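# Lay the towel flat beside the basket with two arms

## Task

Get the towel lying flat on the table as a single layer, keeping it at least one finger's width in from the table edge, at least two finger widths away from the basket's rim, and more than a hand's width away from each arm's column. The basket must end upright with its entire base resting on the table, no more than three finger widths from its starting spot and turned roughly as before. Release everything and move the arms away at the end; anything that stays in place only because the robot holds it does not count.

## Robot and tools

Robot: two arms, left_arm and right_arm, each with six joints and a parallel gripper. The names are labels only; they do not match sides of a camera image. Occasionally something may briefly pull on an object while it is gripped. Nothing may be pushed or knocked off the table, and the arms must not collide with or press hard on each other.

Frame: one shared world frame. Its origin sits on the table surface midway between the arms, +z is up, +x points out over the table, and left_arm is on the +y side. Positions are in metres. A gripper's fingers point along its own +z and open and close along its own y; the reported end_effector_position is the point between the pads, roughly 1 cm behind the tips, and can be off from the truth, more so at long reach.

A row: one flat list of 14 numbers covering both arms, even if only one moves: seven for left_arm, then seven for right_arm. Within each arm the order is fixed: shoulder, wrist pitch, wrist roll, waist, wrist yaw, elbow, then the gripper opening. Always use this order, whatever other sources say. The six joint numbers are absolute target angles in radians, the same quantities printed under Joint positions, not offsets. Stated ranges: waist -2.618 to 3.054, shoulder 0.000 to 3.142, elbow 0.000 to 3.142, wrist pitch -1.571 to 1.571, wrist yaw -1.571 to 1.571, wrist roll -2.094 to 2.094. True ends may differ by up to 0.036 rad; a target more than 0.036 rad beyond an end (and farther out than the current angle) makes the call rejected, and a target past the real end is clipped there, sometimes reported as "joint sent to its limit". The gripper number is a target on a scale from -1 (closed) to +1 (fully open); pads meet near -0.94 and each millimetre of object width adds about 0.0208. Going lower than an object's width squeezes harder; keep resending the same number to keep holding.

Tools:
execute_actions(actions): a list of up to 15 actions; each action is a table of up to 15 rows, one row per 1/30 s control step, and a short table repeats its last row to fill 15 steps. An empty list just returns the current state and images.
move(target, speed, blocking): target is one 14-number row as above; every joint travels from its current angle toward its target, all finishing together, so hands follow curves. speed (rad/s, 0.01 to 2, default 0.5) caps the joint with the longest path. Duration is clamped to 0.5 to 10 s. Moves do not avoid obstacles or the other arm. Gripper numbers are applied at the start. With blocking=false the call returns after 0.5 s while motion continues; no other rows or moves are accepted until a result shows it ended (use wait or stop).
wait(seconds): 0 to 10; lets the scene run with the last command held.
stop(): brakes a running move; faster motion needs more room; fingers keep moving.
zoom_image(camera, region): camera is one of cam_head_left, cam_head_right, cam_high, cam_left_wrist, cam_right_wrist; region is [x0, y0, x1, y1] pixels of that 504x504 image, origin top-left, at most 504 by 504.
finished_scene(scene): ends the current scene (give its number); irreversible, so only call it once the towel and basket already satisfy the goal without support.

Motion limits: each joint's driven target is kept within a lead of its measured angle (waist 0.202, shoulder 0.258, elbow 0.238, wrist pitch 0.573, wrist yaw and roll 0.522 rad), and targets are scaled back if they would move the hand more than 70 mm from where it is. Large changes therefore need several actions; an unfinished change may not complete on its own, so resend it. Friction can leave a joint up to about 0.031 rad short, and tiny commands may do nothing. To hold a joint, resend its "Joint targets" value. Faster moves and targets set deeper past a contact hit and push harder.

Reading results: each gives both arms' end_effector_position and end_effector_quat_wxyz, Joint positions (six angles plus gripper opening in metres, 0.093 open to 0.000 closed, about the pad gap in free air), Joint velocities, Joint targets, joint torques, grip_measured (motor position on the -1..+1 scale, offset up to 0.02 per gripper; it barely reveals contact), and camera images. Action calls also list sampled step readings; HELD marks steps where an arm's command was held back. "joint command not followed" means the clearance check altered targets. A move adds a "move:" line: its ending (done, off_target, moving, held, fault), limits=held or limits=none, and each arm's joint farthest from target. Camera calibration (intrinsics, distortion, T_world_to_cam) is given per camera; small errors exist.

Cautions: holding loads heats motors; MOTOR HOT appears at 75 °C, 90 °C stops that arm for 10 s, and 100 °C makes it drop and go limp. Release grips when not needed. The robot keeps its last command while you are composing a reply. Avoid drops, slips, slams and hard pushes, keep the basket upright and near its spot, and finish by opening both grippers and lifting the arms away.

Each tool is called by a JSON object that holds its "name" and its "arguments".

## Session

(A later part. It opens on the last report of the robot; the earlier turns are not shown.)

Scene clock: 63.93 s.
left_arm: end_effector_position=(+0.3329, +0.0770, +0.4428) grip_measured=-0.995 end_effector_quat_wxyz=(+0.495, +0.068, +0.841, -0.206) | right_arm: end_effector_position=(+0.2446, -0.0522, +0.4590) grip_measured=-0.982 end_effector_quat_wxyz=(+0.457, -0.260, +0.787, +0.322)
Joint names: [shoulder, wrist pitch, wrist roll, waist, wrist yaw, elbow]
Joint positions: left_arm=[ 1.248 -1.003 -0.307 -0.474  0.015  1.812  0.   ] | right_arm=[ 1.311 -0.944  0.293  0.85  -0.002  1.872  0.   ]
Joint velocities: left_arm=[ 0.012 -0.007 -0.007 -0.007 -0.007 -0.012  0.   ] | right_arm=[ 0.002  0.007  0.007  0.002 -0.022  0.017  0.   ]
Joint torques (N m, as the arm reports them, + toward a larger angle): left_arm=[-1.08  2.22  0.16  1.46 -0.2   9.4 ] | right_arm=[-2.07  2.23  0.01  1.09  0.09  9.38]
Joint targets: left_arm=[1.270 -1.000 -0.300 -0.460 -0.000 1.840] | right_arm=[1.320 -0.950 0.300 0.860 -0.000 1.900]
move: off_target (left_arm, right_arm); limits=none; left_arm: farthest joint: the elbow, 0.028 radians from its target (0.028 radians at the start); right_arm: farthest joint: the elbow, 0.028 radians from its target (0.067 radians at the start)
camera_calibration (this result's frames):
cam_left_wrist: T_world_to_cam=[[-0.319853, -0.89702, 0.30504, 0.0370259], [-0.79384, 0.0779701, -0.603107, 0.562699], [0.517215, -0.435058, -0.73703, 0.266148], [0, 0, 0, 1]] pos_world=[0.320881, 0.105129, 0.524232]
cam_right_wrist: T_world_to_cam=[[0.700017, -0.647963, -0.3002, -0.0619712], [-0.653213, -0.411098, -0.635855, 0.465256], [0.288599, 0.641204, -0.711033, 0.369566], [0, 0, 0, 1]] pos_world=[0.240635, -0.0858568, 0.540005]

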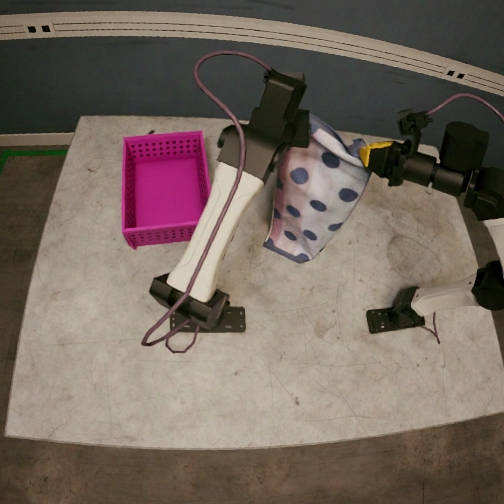

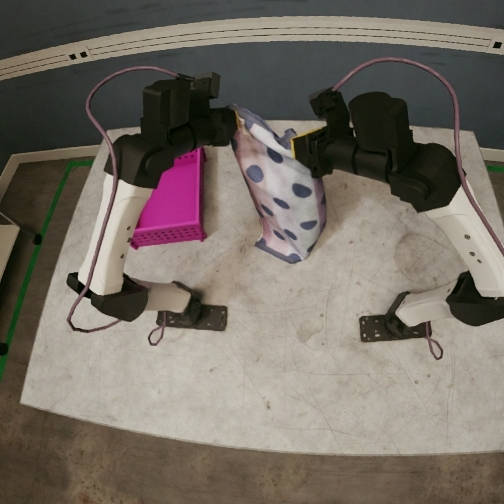

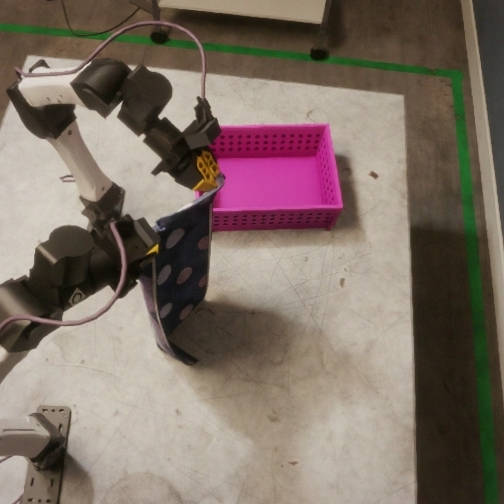

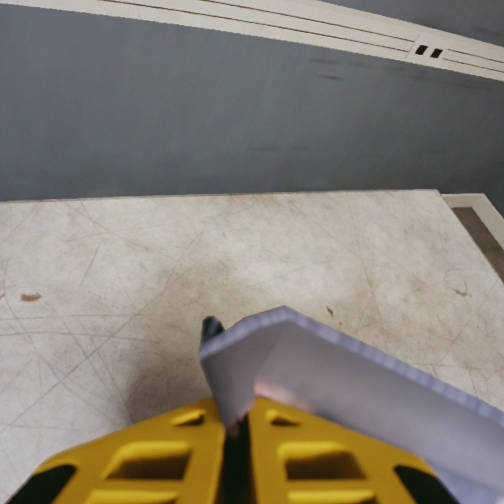

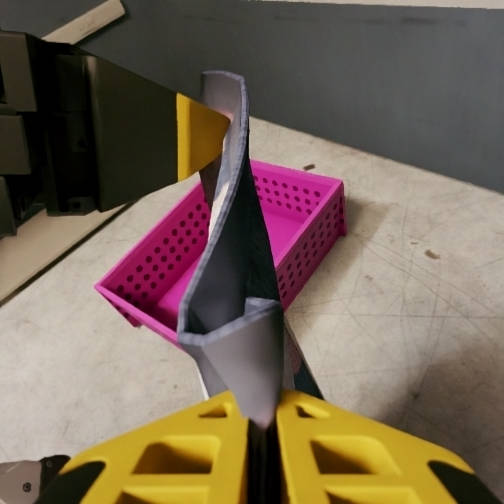

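{"name": "move", "arguments": {"target": [2.1,-1.2,-0.3,-0.39,0,2.42,-1,2.1,-1.2,0.3,0.325,0,2.42,-1]}}

{"name": "move", "arguments": {"target": [2.4,-0.8,-0.3,-0.315,0,2.29,-1,2.4,-0.8,0.3,0.255,0,2.29,-1]}}

{"name": "move", "arguments": {"target": [2.4,-0.8,-0.3,-0.315,0,2.29,-1,2.4,-0.8,0.3,0.255,0,2.29,0.2]}}

{"name": "move", "arguments": {"target": [2.4,-0.8,-0.3,-0.315,0,2.29,-1,1.5,-1.4,0.8,0.5,0,1.4,0.2], "speed": 1}}

Scene clock: 66.67 s.
left_arm: end_effector_position=(+0.5224, +0.0295, +0.2830) grip_measured=-0.995 end_effector_quat_wxyz=(+0.316, +0.037, +0.941, -0.117) | right_arm: end_effector_position=(+0.5125, -0.1286, +0.2827) grip_measured=-0.982 end_effector_quat_wxyz=(+0.313, -0.054, +0.941, +0.115)
Joint names: [shoulder, wrist pitch, wrist roll, waist, wrist yaw, elbow]
Joint positions: left_arm=[ 2.095 -1.178 -0.306 -0.398  0.007  2.389  0.   ] | right_arm=[ 2.093 -1.187  0.294  0.326 -0.002  2.389  0.   ]
Joint velocities: left_arm=[ 0.022 -0.051 -0.022 -0.002 -0.051  0.007  0.   ] | right_arm=[-0.012 -0.022  0.007 -0.007  0.007  0.017  0.   ]
Joint torques (N m, as the arm reports them, + toward a larger angle): left_arm=[-10.62   1.47   0.15   0.77  -0.08  10.64] | right_arm=[-9.54  1.66  0.03  0.11  0.1  10.41]
Joint targets: left_arm=[2.100 -1.200 -0.300 -0.390 -0.000 2.420] | right_arm=[2.100 -1.200 0.300 0.325 0.000 2.420]
move: off_target (left_arm, right_arm); limits=none; left_arm: farthest joint: the elbow, 0.031 radians from its target (0.608 radians at the start); right_arm: farthest joint: the elbow, 0.031 radians from its target (0.548 radians at the start)
camera_calibration (this result's frames):
cam_left_wrist: T_world_to_cam=[[-0.13405, -0.965972, 0.221197, 0.0324741], [-0.971056, 0.0835138, -0.223775, 0.605448], [0.197687, -0.244791, -0.949209, 0.251086], [0, 0, 0, 1]] pos_world=[0.542641, 0.0422696, 0.366634]
cam_right_wrist: T_world_to_cam=[[0.159682, -0.963758, -0.213711, -0.140087], [-0.971701, -0.115279, -0.206174, 0.576481], [0.174066, 0.240586, -0.954892, 0.291979], [0, 0, 0, 1]] pos_world=[0.531713, -0.1388, 0.367726]

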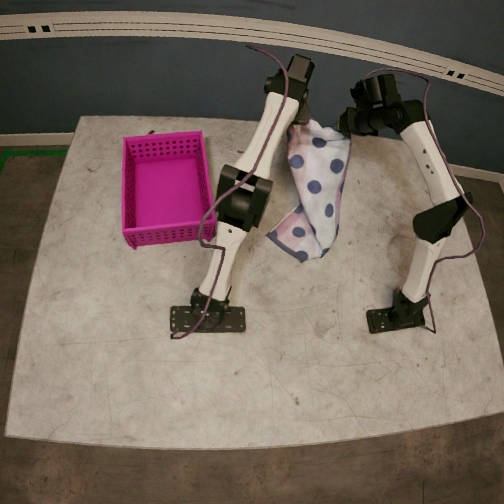

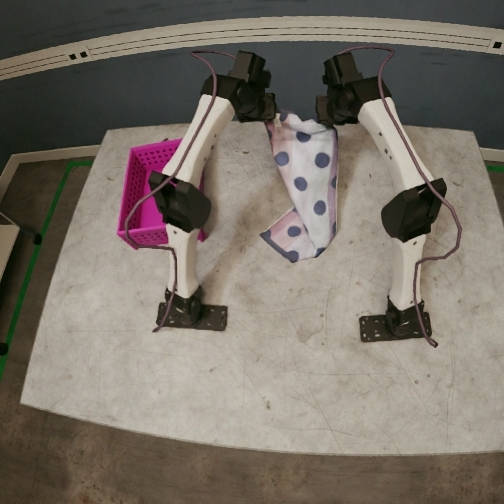

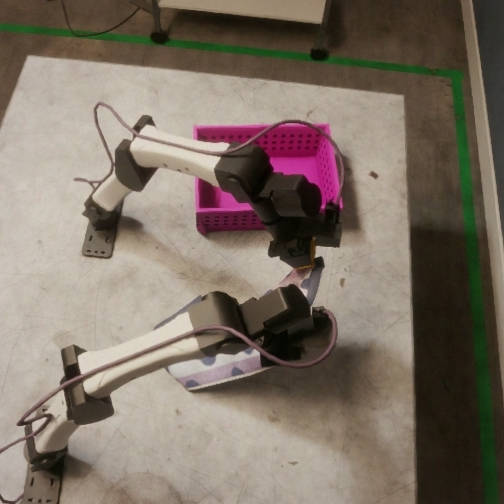

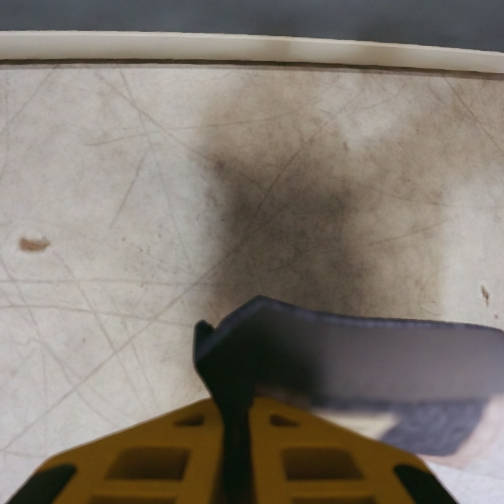

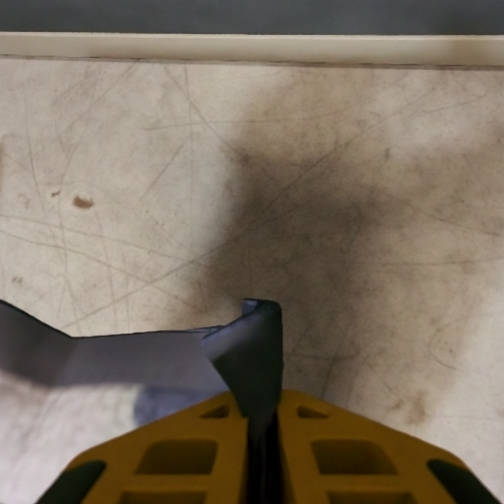

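Scene clock: 68.20 s.
left_arm: end_effector_position=(+0.6218, +0.0389, +0.1401) grip_measured=-0.995 end_effector_quat_wxyz=(+0.310, +0.002, +0.945, -0.102) | right_arm: end_effector_position=(+0.6138, -0.1266, +0.1448) grip_measured=-0.982 end_effector_quat_wxyz=(+0.318, -0.024, +0.942, +0.106)
Joint names: [shoulder, wrist pitch, wrist roll, waist, wrist yaw, elbow]
Joint positions: left_arm=[ 2.397 -0.818 -0.306 -0.323  0.007  2.31   0.   ] | right_arm=[ 2.395 -0.805  0.294  0.264 -0.002  2.313  0.   ]
Joint velocities: left_arm=[-0.022  0.007 -0.037 -0.002  0.037 -0.002  0.   ] | right_arm=[ 0.007 -0.051 -0.037  0.002  0.022  0.002  0.   ]
Joint torques (N m, as the arm reports them, + toward a larger angle): left_arm=[-13.97   1.88   0.14   0.98  -0.08   7.  ] | right_arm=[-12.53   1.83   0.02  -0.47   0.11   6.91]
Joint targets: left_arm=[2.400 -0.800 -0.300 -0.315 -0.000 2.290] | right_arm=[2.400 -0.800 0.300 0.255 -0.000 2.290]
move: off_target (right_arm); limits=none; left_arm: farthest joint: the elbow, 0.020 radians from its target (0.099 radians at the start); right_arm: farthest joint: the elbow, 0.023 radians from its target (0.099 radians at the start)
camera_calibration (this result's frames):
cam_left_wrist: T_world_to_cam=[[-0.0571449, -0.974677, 0.216192, 0.0396898], [-0.97886, 0.0121031, -0.204172, 0.674086], [0.196385, -0.223289, -0.954764, 0.098866], [0, 0, 0, 1]] pos_world=[0.642688, 0.0526019, 0.223442]
cam_right_wrist: T_world_to_cam=[[0.0999487, -0.971523, -0.214834, -0.14798], [-0.976273, -0.05407, -0.209683, 0.657791], [0.192096, 0.230694, -0.953876, 0.129683], [0, 0, 0, 1]] pos_world=[0.632063, -0.138117, 0.229838]

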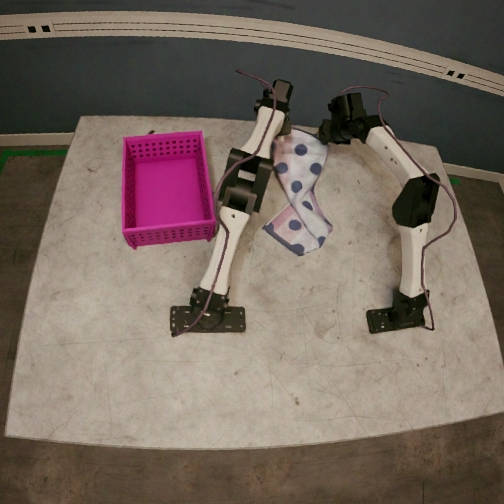

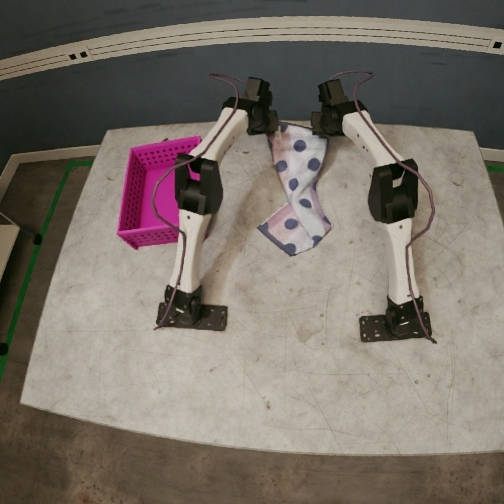

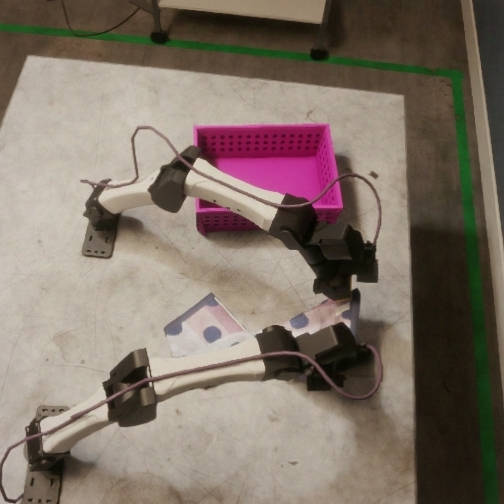

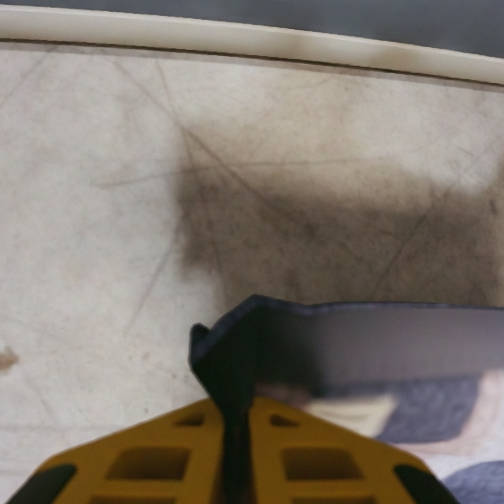

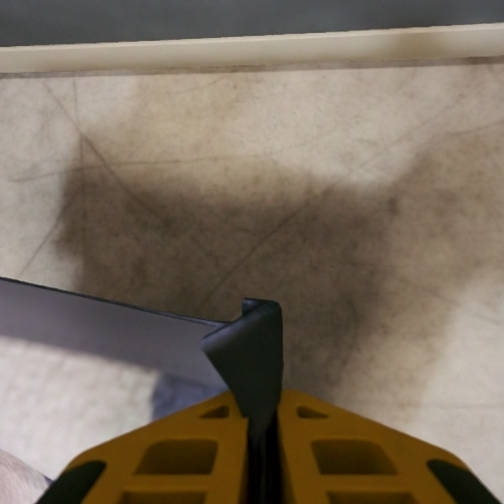

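Scene clock: 68.90 s.
left_arm: end_effector_position=(+0.6220, +0.0388, +0.1403) grip_measured=-0.995 end_effector_quat_wxyz=(+0.311, +0.002, +0.945, -0.102) | right_arm: end_effector_position=(+0.6140, -0.1266, +0.1449) grip_measured=+0.199 end_effector_quat_wxyz=(+0.319, -0.024, +0.942, +0.106)
Joint names: [shoulder, wrist pitch, wrist roll, waist, wrist yaw, elbow]
Joint positions: left_arm=[ 2.397 -0.817 -0.306 -0.323  0.007  2.31   0.   ] | right_arm=[ 2.395 -0.804  0.294  0.264 -0.002  2.313  0.055]
Joint velocities: left_arm=[-0.012  0.022 -0.095 -0.022  0.037 -0.007  0.   ] | right_arm=[-0.022 -0.022  0.037 -0.002 -0.081 -0.017  0.001]
Joint torques (N m, as the arm reports them, + toward a larger angle): left_arm=[-14.06   1.91   0.15   1.    -0.08   7.07] | right_arm=[-12.56   1.85   0.03  -0.49   0.1    6.91]
Joint targets: left_arm=[2.400 -0.800 -0.300 -0.315 -0.000 2.290] | right_arm=[2.400 -0.800 0.300 0.255 -0.000 2.290]
move: off_target (right_arm); limits=none; left_arm: farthest joint: the elbow, 0.020 radians from its target (0.020 radians at the start); right_arm: farthest joint: the elbow, 0.023 radians from its target (0.023 radians at the start)
camera_calibration (this result's frames):
cam_left_wrist: T_world_to_cam=[[-0.0573808, -0.974602, 0.216467, 0.0397054], [-0.978637, 0.0120321, -0.205243, 0.674339], [0.197426, -0.22362, -0.954472, 0.0982984], [0, 0, 0, 1]] pos_world=[0.642805, 0.0525647, 0.223632]
cam_right_wrist: T_world_to_cam=[[0.10018, -0.97144, -0.215102, -0.147985], [-0.976047, -0.0539887, -0.210755, 0.658056], [0.193123, 0.231063, -0.953579, 0.129168], [0, 0, 0, 1]] pos_world=[0.632173, -0.138077, 0.230029]

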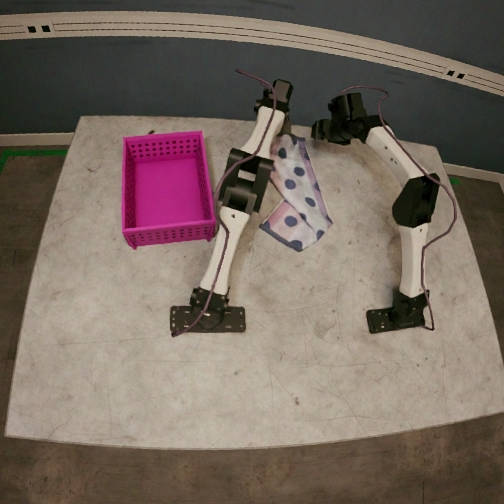

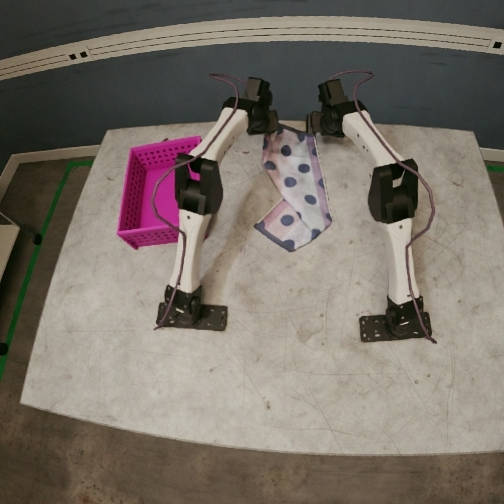

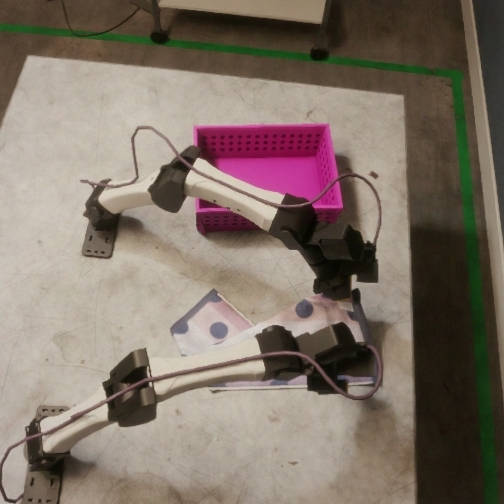

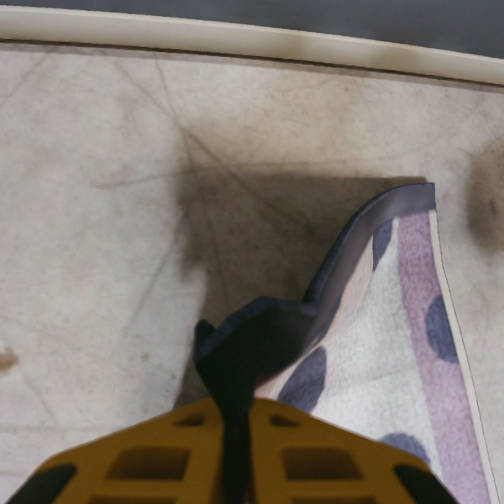

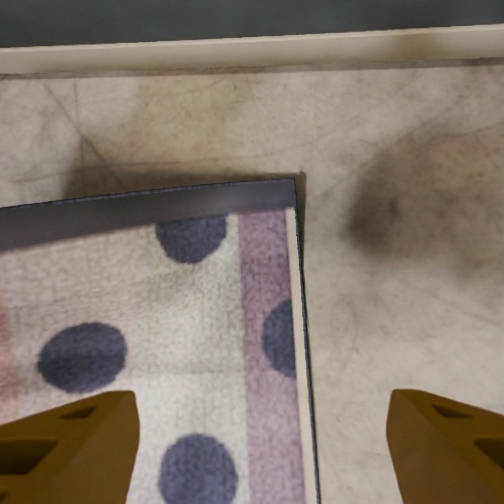

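Scene clock: 70.67 s.
left_arm: end_effector_position=(+0.6220, +0.0388, +0.1403) grip_measured=-0.995 end_effector_quat_wxyz=(+0.311, +0.002, +0.945, -0.102) | right_arm: end_effector_position=(+0.2672, -0.1847, +0.1783) grip_measured=+0.199 end_effector_quat_wxyz=(+0.042, +0.110, +0.992, +0.036)
Joint names: [shoulder, wrist pitch, wrist roll, waist, wrist yaw, elbow]
Joint positions: left_arm=[ 2.397 -0.817 -0.306 -0.323  0.007  2.31   0.   ] | right_arm=[ 1.502 -1.388  0.793  0.491 -0.002  1.43   0.055]
Joint velocities: left_arm=[ 0.017  0.037 -0.007 -0.002  0.037  0.007  0.   ] | right_arm=[ 0.007 -0.007 -0.007 -0.002 -0.037  0.002 -0.   ]
Joint torques (N m, as the arm reports them, + toward a larger angle): left_arm=[-13.98   1.85   0.16   0.98  -0.11   7.04] | right_arm=[-5.04  0.59  0.04  0.93  0.14  5.2 ]
Joint targets: left_arm=[2.400 -0.800 -0.300 -0.315 0.000 2.290] | right_arm=[1.500 -1.400 0.800 0.500 0.000 1.400]
move: off_target (right_arm); limits=none; left_arm: farthest joint: the elbow, 0.020 radians from its target (0.020 radians at the start); right_arm: farthest joint: the elbow, 0.030 radians from its target (0.913 radians at the start)
camera_calibration (this result's frames):
cam_left_wrist: T_world_to_cam=[[-0.0573808, -0.974602, 0.216467, 0.0397054], [-0.978637, 0.0120321, -0.205243, 0.674339], [0.197426, -0.22362, -0.954472, 0.0982984], [0, 0, 0, 1]] pos_world=[0.642805, 0.0525647, 0.223632]
cam_right_wrist: T_world_to_cam=[[-0.240999, -0.965478, -0.0988498, -0.0909804], [-0.913539, 0.191282, 0.358967, 0.25051], [-0.327666, 0.176814, -0.928101, 0.365955], [0, 0, 0, 1]] pos_world=[0.326836, -0.200463, 0.240725]

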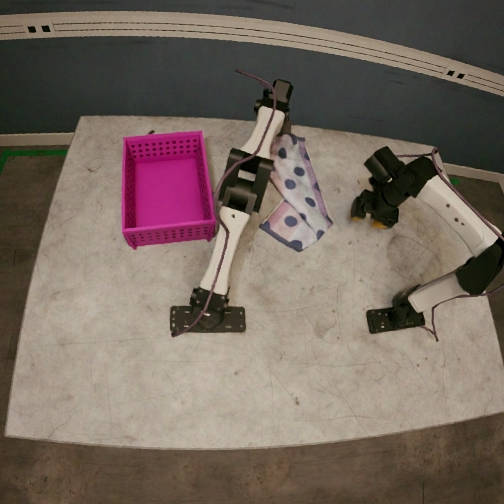

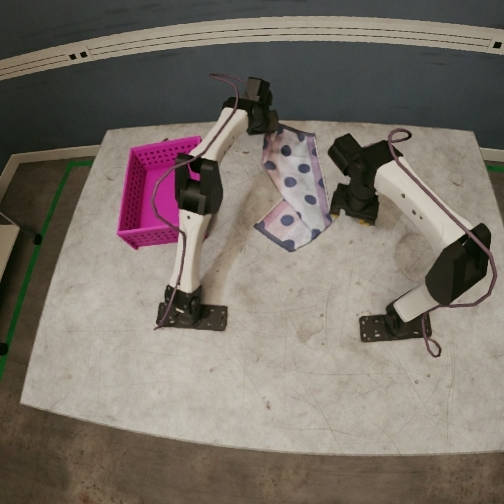

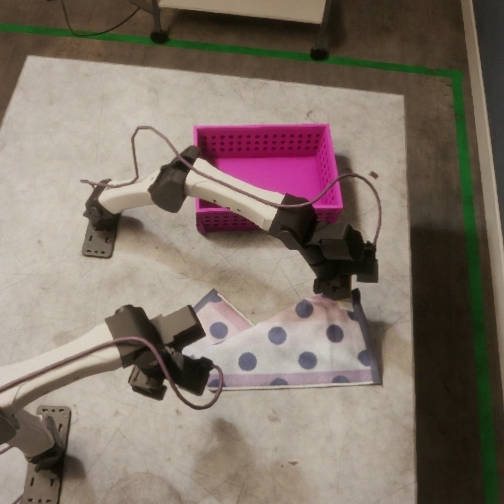

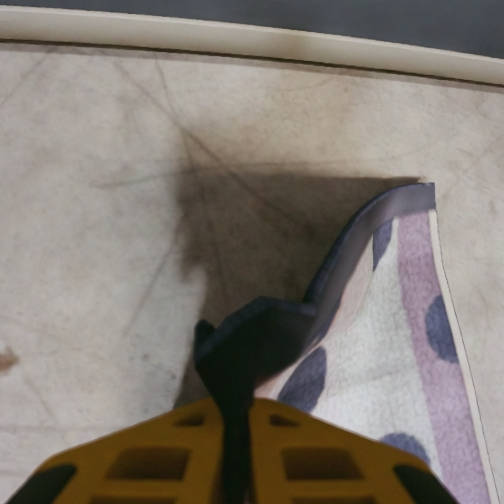

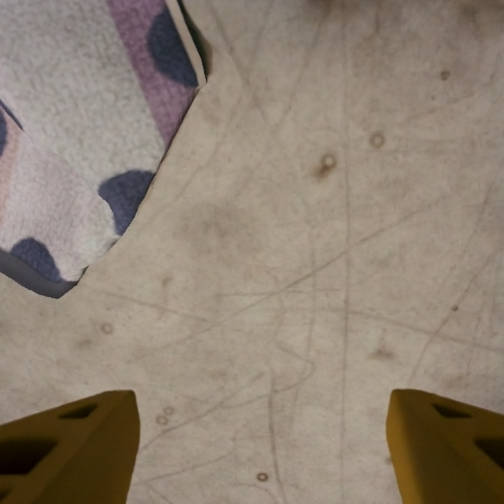

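{"name": "move", "arguments": {"target": [2.25,-0.9,-0.3,-0.1,0,2.29,-1,2.0,-1.4,1.6,0.855,0,1.9,0.2], "speed": 0.6}}

Scene clock: 73.27 s.
left_arm: end_effector_position=(+0.6278, +0.1729, +0.2104) grip_measured=-0.995 end_effector_quat_wxyz=(+0.353, -0.101, +0.927, -0.073) | right_arm: end_effector_position=(+0.2677, -0.0197, +0.1456) grip_measured=+0.199 end_effector_quat_wxyz=(+0.009, +0.324, +0.946, +0.032)
Joint names: [shoulder, wrist pitch, wrist roll, waist, wrist yaw, elbow]
Joint positions: left_arm=[ 2.259 -0.884 -0.306 -0.103  0.006  2.31   0.   ] | right_arm=[ 1.985 -1.393  1.593  0.852 -0.002  1.873  0.055]
Joint velocities: left_arm=[-0.017  0.066 -0.066 -0.017  0.022 -0.002  0.   ] | right_arm=[-0.007 -0.022  0.022 -0.007 -0.051  0.007 -0.   ]
Joint torques (N m, as the arm reports them, + toward a larger angle): left_arm=[-13.76   1.62   0.15   0.54  -0.08   6.88] | right_arm=[-7.96  0.49  0.09  0.49  0.15  9.73]
Joint targets: left_arm=[2.250 -0.900 -0.300 -0.100 0.000 2.290] | right_arm=[2.000 -1.400 1.600 0.855 0.000 1.900]
move: off_target (right_arm); limits=none; left_arm: farthest joint: the elbow, 0.020 radians from its target (0.020 radians at the start); right_arm: farthest joint: the elbow, 0.027 radians from its target (0.470 radians at the start)
camera_calibration (this result's frames):
cam_left_wrist: T_world_to_cam=[[0.141629, -0.962307, 0.232177, 0.0251942], [-0.940634, -0.203908, -0.271347, 0.720188], [0.308461, -0.179963, -0.934058, 0.112484], [0, 0, 0, 1]] pos_world=[0.639169, 0.191339, 0.294638]
cam_right_wrist: T_world_to_cam=[[-0.633356, -0.76944, -0.0825939, 0.17174], [-0.71838, 0.544906, 0.432444, 0.175152], [-0.287734, 0.333225, -0.89787, 0.294616], [0, 0, 0, 1]] pos_world=[0.319369, -0.0614707, 0.202968]

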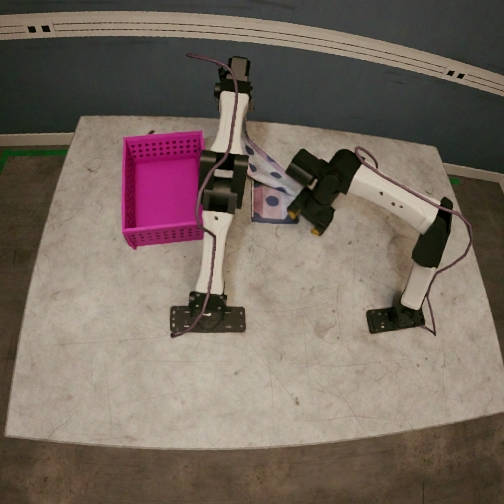

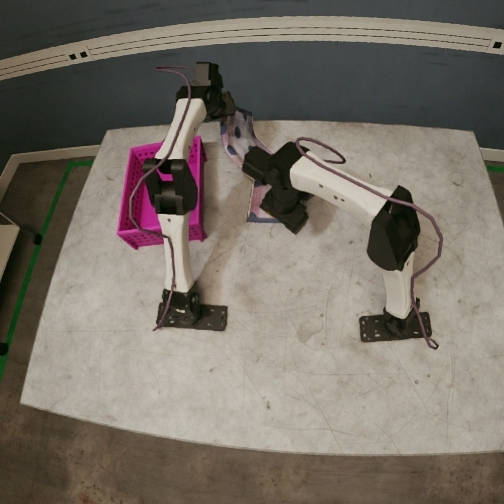

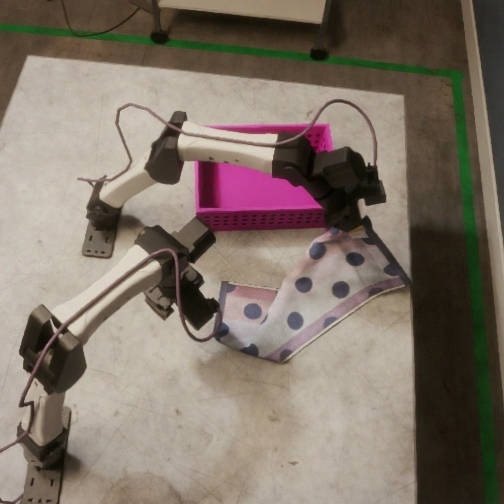

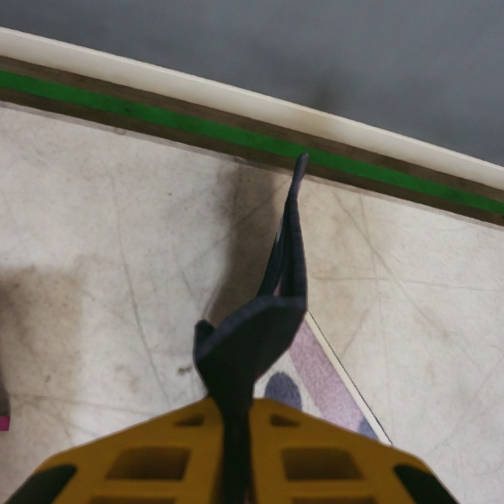

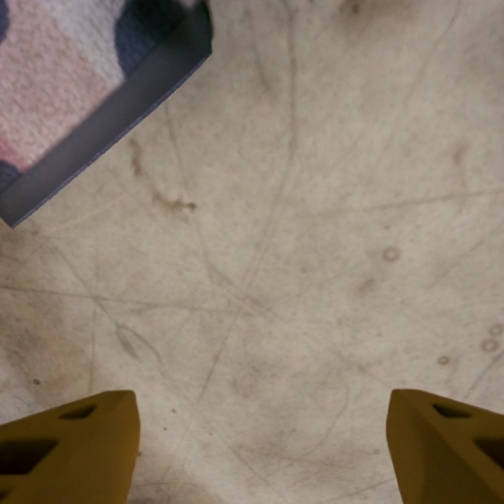

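{"name": "move", "arguments": {"target": [2.25,-0.9,-0.3,-0.1,0,2.29,-1,2.38,-1.15,0.9,0.77,0,2.13,-1], "speed": 0.8}}

{"name": "move", "arguments": {"target": [2.25,-0.9,-0.3,-0.1,0,2.29,-1,2.5,-1.1,0.9,0.77,0,2.13,-1], "speed": 0.2}}

{"name": "move", "arguments": {"target": [2.15,-1.0,-0.5,-0.17,0,2.1,-1,2.03,-0.94,0.9,0.8,0,1.33,-1]}}

{"name": "move", "arguments": {"target": [2.15,-1.0,-0.5,-0.17,0,2.1,-1,2.0,-1.27,0.9,0.9,0,1.73,0.2]}}

Scene clock: 75.60 s.
left_arm: end_effector_position=(+0.6278, +0.1729, +0.2104) grip_measured=-0.995 end_effector_quat_wxyz=(+0.353, -0.101, +0.927, -0.073) | right_arm: end_effector_position=(+0.3588, +0.0405, +0.0516) grip_measured=-0.990 end_effector_quat_wxyz=(+0.046, +0.025, +0.997, +0.057)
Joint names: [shoulder, wrist pitch, wrist roll, waist, wrist yaw, elbow]
Joint positions: left_arm=[ 2.259 -0.884 -0.306 -0.103  0.006  2.31   0.   ] | right_arm=[ 2.368 -1.157  0.907  0.777 -0.002  2.101  0.   ]
Joint velocities: left_arm=[-0.012 -0.022  0.037 -0.002 -0.051  0.002  0.   ] | right_arm=[-0.007 -0.037 -0.022 -0.022 -0.037 -0.007  0.   ]
Joint torques (N m, as the arm reports them, + toward a larger angle): left_arm=[-13.75   1.65   0.16   0.49  -0.05   6.87] | right_arm=[-11.11   0.87  -0.1   -0.35   0.14  10.17]
Joint targets: left_arm=[2.250 -0.900 -0.300 -0.100 0.000 2.290] | right_arm=[2.380 -1.150 0.900 0.770 -0.000 2.130]
move: off_target (right_arm); limits=none; left_arm: farthest joint: the elbow, 0.020 radians from its target (0.020 radians at the start); right_arm: farthest joint: the elbow, 0.029 radians from its target (0.257 radians at the start)
camera_calibration (this result's frames):
cam_left_wrist: T_world_to_cam=[[0.141629, -0.962307, 0.232177, 0.0251942], [-0.940634, -0.203908, -0.271347, 0.720188], [0.308461, -0.179963, -0.934058, 0.112484], [0, 0, 0, 1]] pos_world=[0.639169, 0.191339, 0.294638]
cam_right_wrist: T_world_to_cam=[[-0.071048, -0.988208, -0.135633, 0.0778539], [-0.937869, 0.0198822, 0.34642, 0.352871], [-0.339638, 0.151818, -0.928223, 0.243944], [0, 0, 0, 1]] pos_world=[0.41933, 0.0328849, 0.114752]

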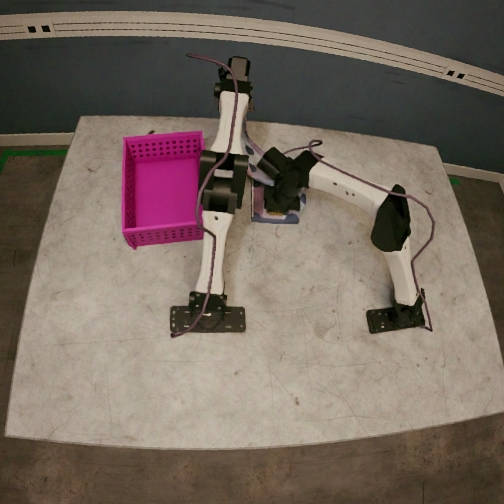

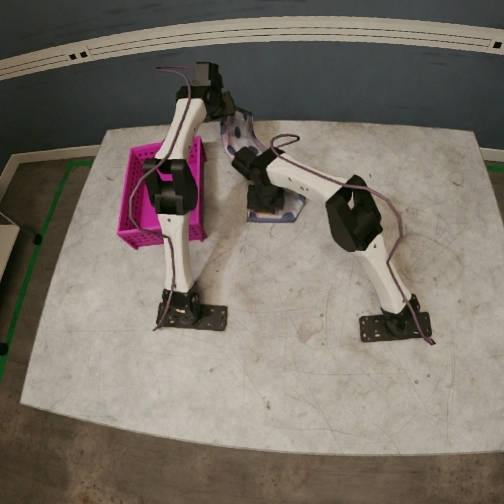

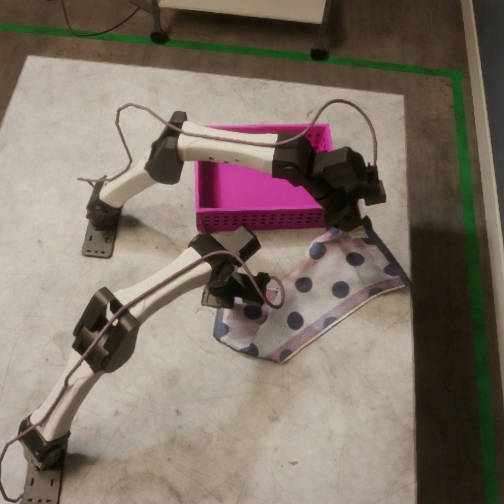

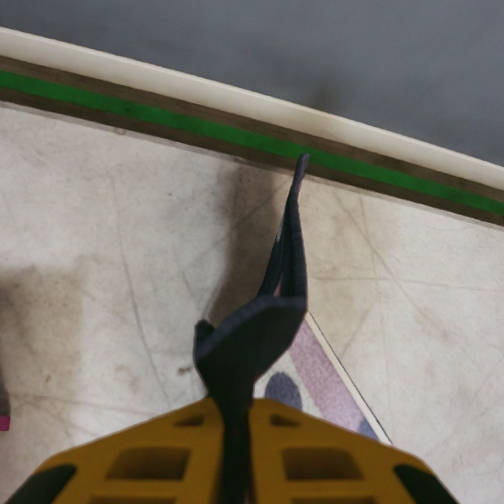

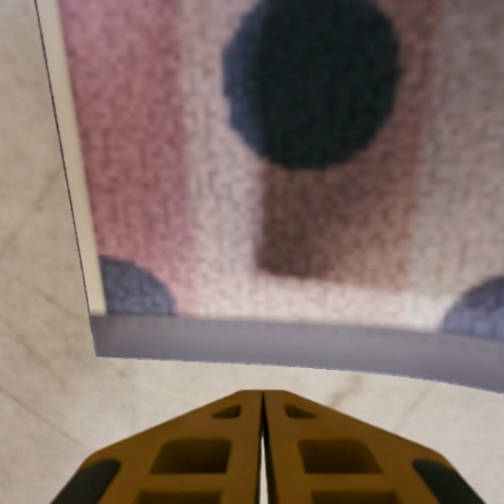

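Scene clock: 76.63 s.
left_arm: end_effector_position=(+0.6278, +0.1729, +0.2104) grip_measured=-0.995 end_effector_quat_wxyz=(+0.353, -0.101, +0.927, -0.073) | right_arm: end_effector_position=(+0.3635, +0.0459, +0.0138) grip_measured=-0.990 end_effector_quat_wxyz=(+0.036, +0.024, +0.998, +0.045)
Joint names: [shoulder, wrist pitch, wrist roll, waist, wrist yaw, elbow]
Joint positions: left_arm=[ 2.259 -0.884 -0.306 -0.103  0.006  2.31   0.   ] | right_arm=[ 2.458 -1.113  0.907  0.777 -0.002  2.116  0.   ]
Joint velocities: left_arm=[ 0.002 -0.095  0.007 -0.017  0.007  0.022  0.   ] | right_arm=[ 0.007 -0.022  0.007 -0.027  0.051  0.002  0.   ]
Joint torques (N m, as the arm reports them, + toward a larger angle): left_arm=[-13.71   1.64   0.15   0.55  -0.08   6.85] | right_arm=[-9.65  0.83 -0.1  -0.23  0.15  8.94]
Joint targets: left_arm=[2.250 -0.900 -0.300 -0.100 -0.000 2.290] | right_arm=[2.500 -1.100 0.900 0.770 0.000 2.130]
move: off_target (right_arm); limits=none; left_arm: farthest joint: the elbow, 0.020 radians from its target (0.020 radians at the start); right_arm: farthest joint: the shoulder, 0.042 radians from its target (0.132 radians at the start)
camera_calibration (this result's frames):
cam_left_wrist: T_world_to_cam=[[0.141629, -0.962307, 0.232177, 0.0251942], [-0.940634, -0.203908, -0.271347, 0.720188], [0.308461, -0.179963, -0.934058, 0.112484], [0, 0, 0, 1]] pos_world=[0.639169, 0.191339, 0.294638]
cam_right_wrist: T_world_to_cam=[[-0.0728108, -0.991184, -0.110689, 0.0788381], [-0.930634, 0.0276125, 0.364908, 0.367009], [-0.358635, 0.12958, -0.92444, 0.217495], [0, 0, 0, 1]] pos_world=[0.425293, 0.039826, 0.0758634]

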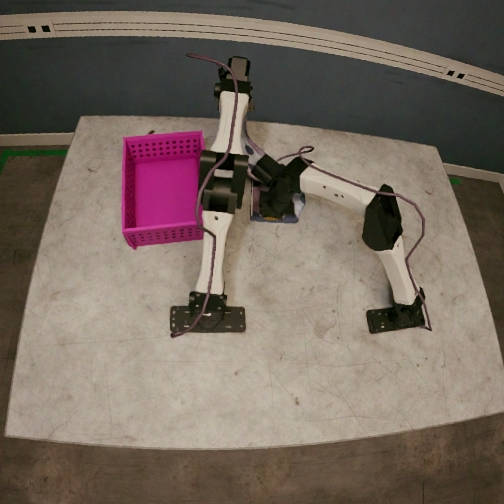

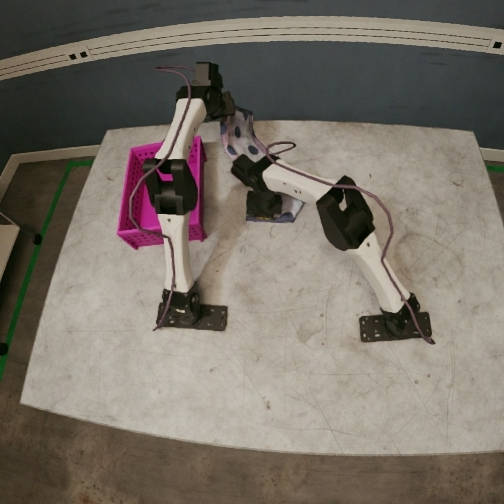

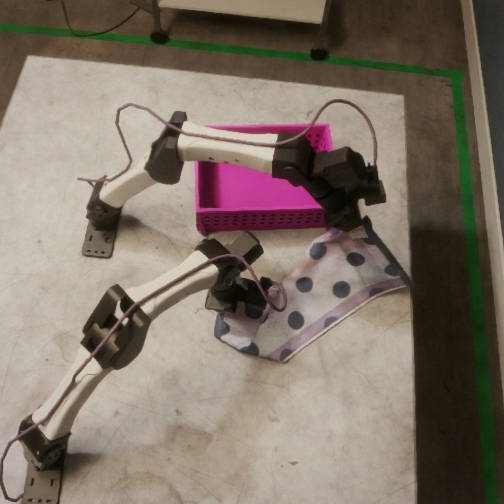

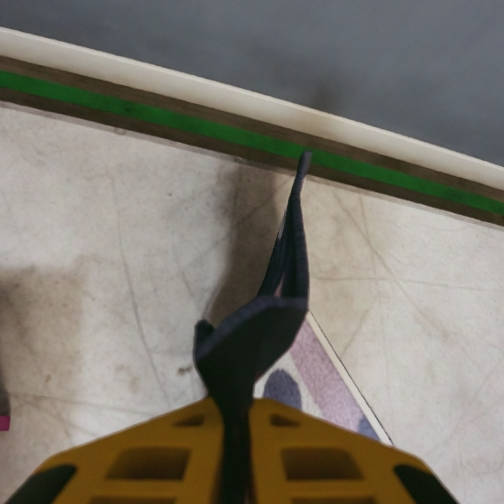

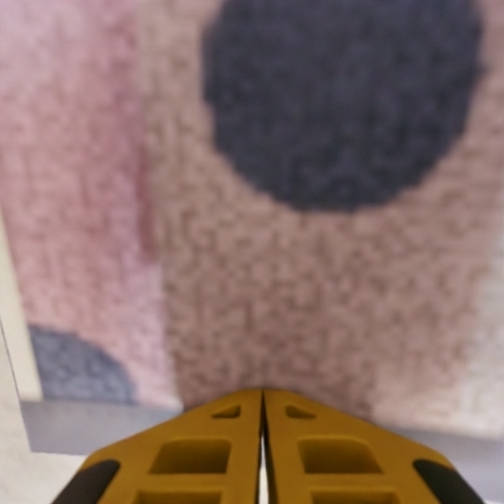

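Scene clock: 78.80 s.
left_arm: end_effector_position=(+0.5742, +0.1452, +0.1776) grip_measured=-0.995 end_effector_quat_wxyz=(+0.259, -0.164, +0.948, -0.089) | right_arm: end_effector_position=(+0.2723, -0.0523, +0.0106) grip_measured=-0.990 end_effector_quat_wxyz=(+0.003, +0.017, +1.000, +0.005)
Joint names: [shoulder, wrist pitch, wrist roll, waist, wrist yaw, elbow]
Joint positions: left_arm=[ 2.164 -0.979 -0.492 -0.162  0.006  2.128  0.   ] | right_arm=[ 2.019 -0.918  0.905  0.79  -0.002  1.379  0.   ]
Joint velocities: left_arm=[ 0.007 -0.066  0.007  0.007 -0.037 -0.002  0.   ] | right_arm=[ 0.002  0.037 -0.022 -0.007  0.022 -0.007  0.   ]
Joint torques (N m, as the arm reports them, + toward a larger angle): left_arm=[-13.27   1.35   0.06  -0.52  -0.09   6.13] | right_arm=[-8.19  0.28 -0.08  1.11  0.14  3.25]
Joint targets: left_arm=[2.150 -1.000 -0.500 -0.170 0.000 2.100] | right_arm=[2.030 -0.940 0.900 0.800 -0.000 1.330]
move: off_target (left_arm, right_arm); limits=none; left_arm: farthest joint: the elbow, 0.028 radians from its target (0.210 radians at the start); right_arm: farthest joint: the elbow, 0.049 radians from its target (0.786 radians at the start)
camera_calibration (this result's frames):
cam_left_wrist: T_world_to_cam=[[0.275313, -0.9208, 0.276278, -0.0768598], [-0.950701, -0.303443, -0.0639559, 0.638634], [0.142725, -0.24505, -0.958947, 0.202479], [0, 0, 0, 1]] pos_world=[0.599412, 0.172634, 0.256246]
cam_right_wrist: T_world_to_cam=[[-0.0630485, -0.997637, -0.0272878, -0.0294137], [-0.904719, 0.0455909, 0.423562, 0.279245], [-0.421317, 0.0513927, -0.905456, 0.207277], [0, 0, 0, 1]] pos_world=[0.338113, -0.0527278, 0.0685995]

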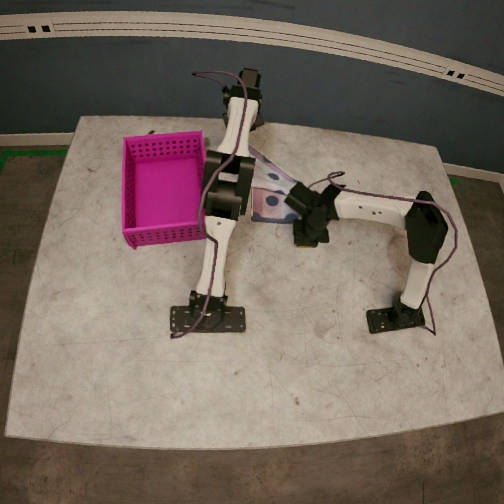

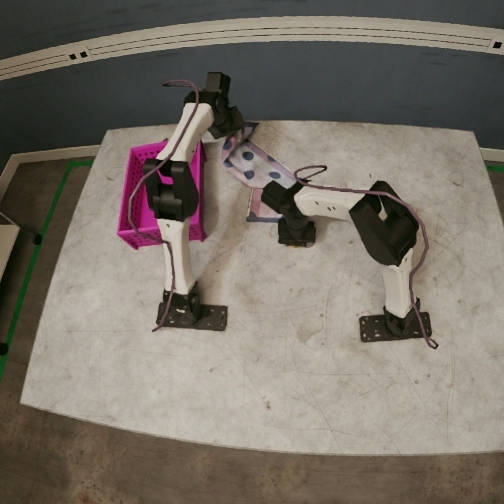

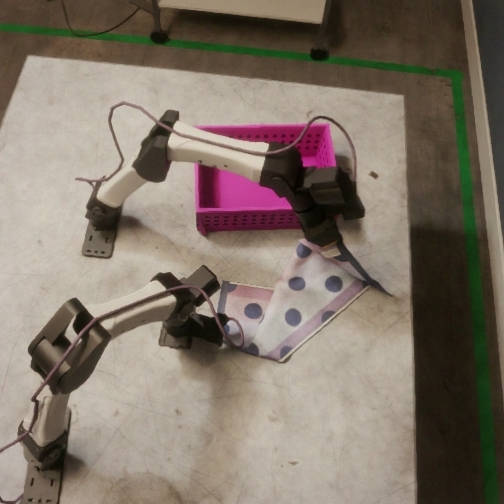

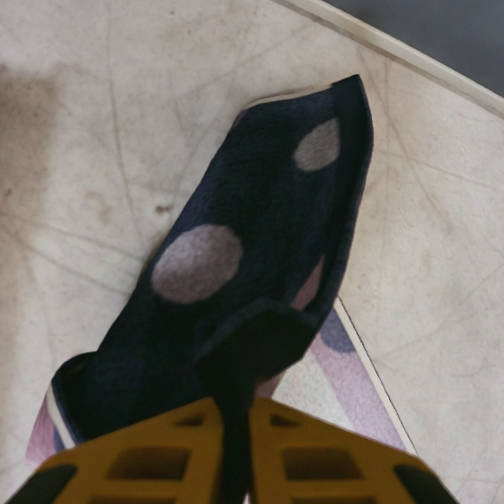

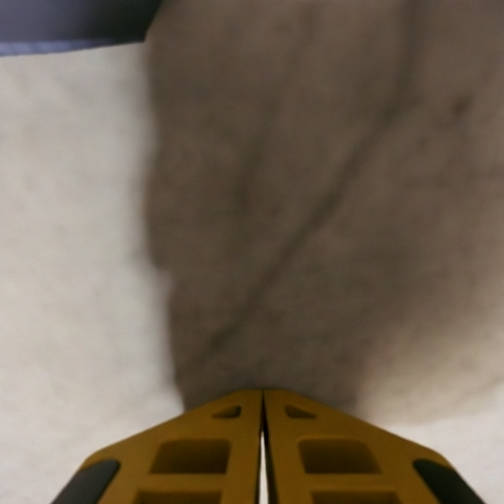

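Scene clock: 80.30 s.
left_arm: end_effector_position=(+0.5741, +0.1452, +0.1776) grip_measured=-0.995 end_effector_quat_wxyz=(+0.259, -0.164, +0.948, -0.089) | right_arm: end_effector_position=(+0.2513, -0.0142, +0.0990) grip_measured=+0.199 end_effector_quat_wxyz=(+0.006, -0.035, +0.999, +0.010)
Joint names: [shoulder, wrist pitch, wrist roll, waist, wrist yaw, elbow]
Joint positions: left_arm=[ 2.164 -0.98  -0.492 -0.162  0.006  2.128  0.   ] | right_arm=[ 2.    -1.258  0.905  0.894 -0.003  1.711  0.055]
Joint velocities: left_arm=[-0.012 -0.037  0.037 -0.002 -0.037 -0.007  0.   ] | right_arm=[ 0.007  0.007 -0.022  0.012 -0.066  0.007  0.   ]
Joint torques (N m, as the arm reports them, + toward a larger angle): left_arm=[-13.25   1.31   0.    -0.41  -0.08   6.1 ] | right_arm=[-9.16  0.41 -0.07  0.58  0.16  9.28]
Joint targets: left_arm=[2.150 -1.000 -0.500 -0.170 0.000 2.100] | right_arm=[2.000 -1.270 0.900 0.900 0.000 1.730]
move: off_target (left_arm); limits=none; left_arm: farthest joint: the elbow, 0.028 radians from its target (0.028 radians at the start); right_arm: farthest joint: the elbow, 0.019 radians from its target (0.351 radians at the start)
camera_calibration (this result's frames):
cam_left_wrist: T_world_to_cam=[[0.275725, -0.920671, 0.276297, -0.0770726], [-0.950629, -0.30376, -0.0635236, 0.638488], [0.142412, -0.245141, -0.958971, 0.202643], [0, 0, 0, 1]] pos_world=[0.599357, 0.172665, 0.256183]
cam_right_wrist: T_world_to_cam=[[0.04158, -0.998444, -0.0371613, -0.0155989], [-0.906841, -0.0533261, 0.418085, 0.22077], [-0.419417, 0.0163154, -0.907647, 0.275733], [0, 0, 0, 1]] pos_world=[0.316499, -0.00830053, 0.157388]

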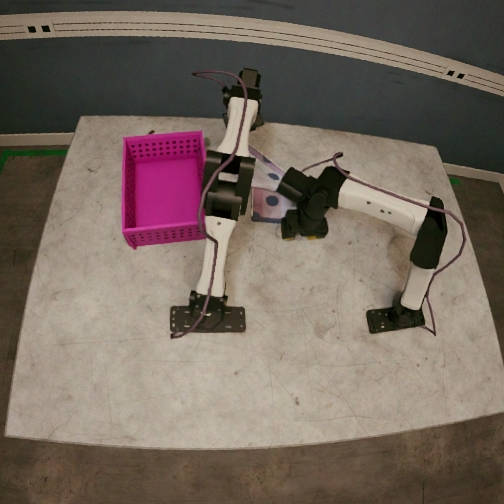

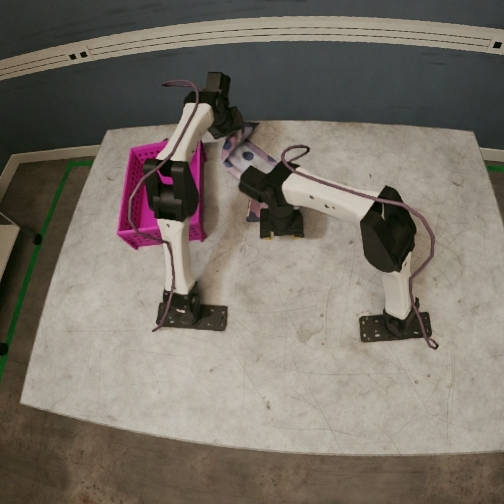

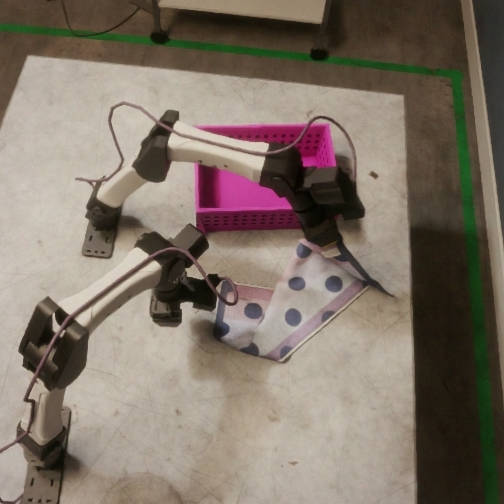

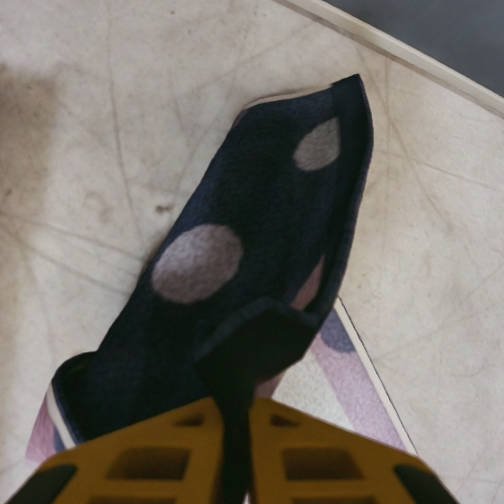

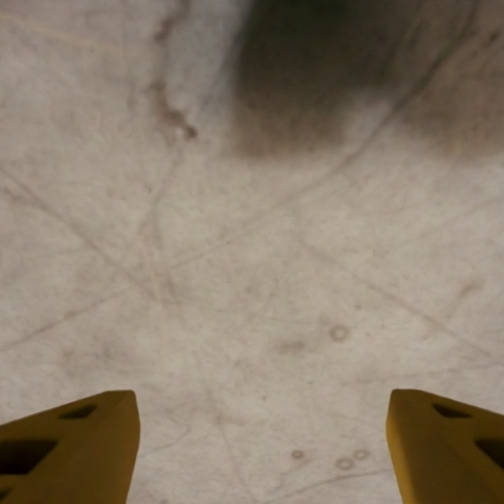

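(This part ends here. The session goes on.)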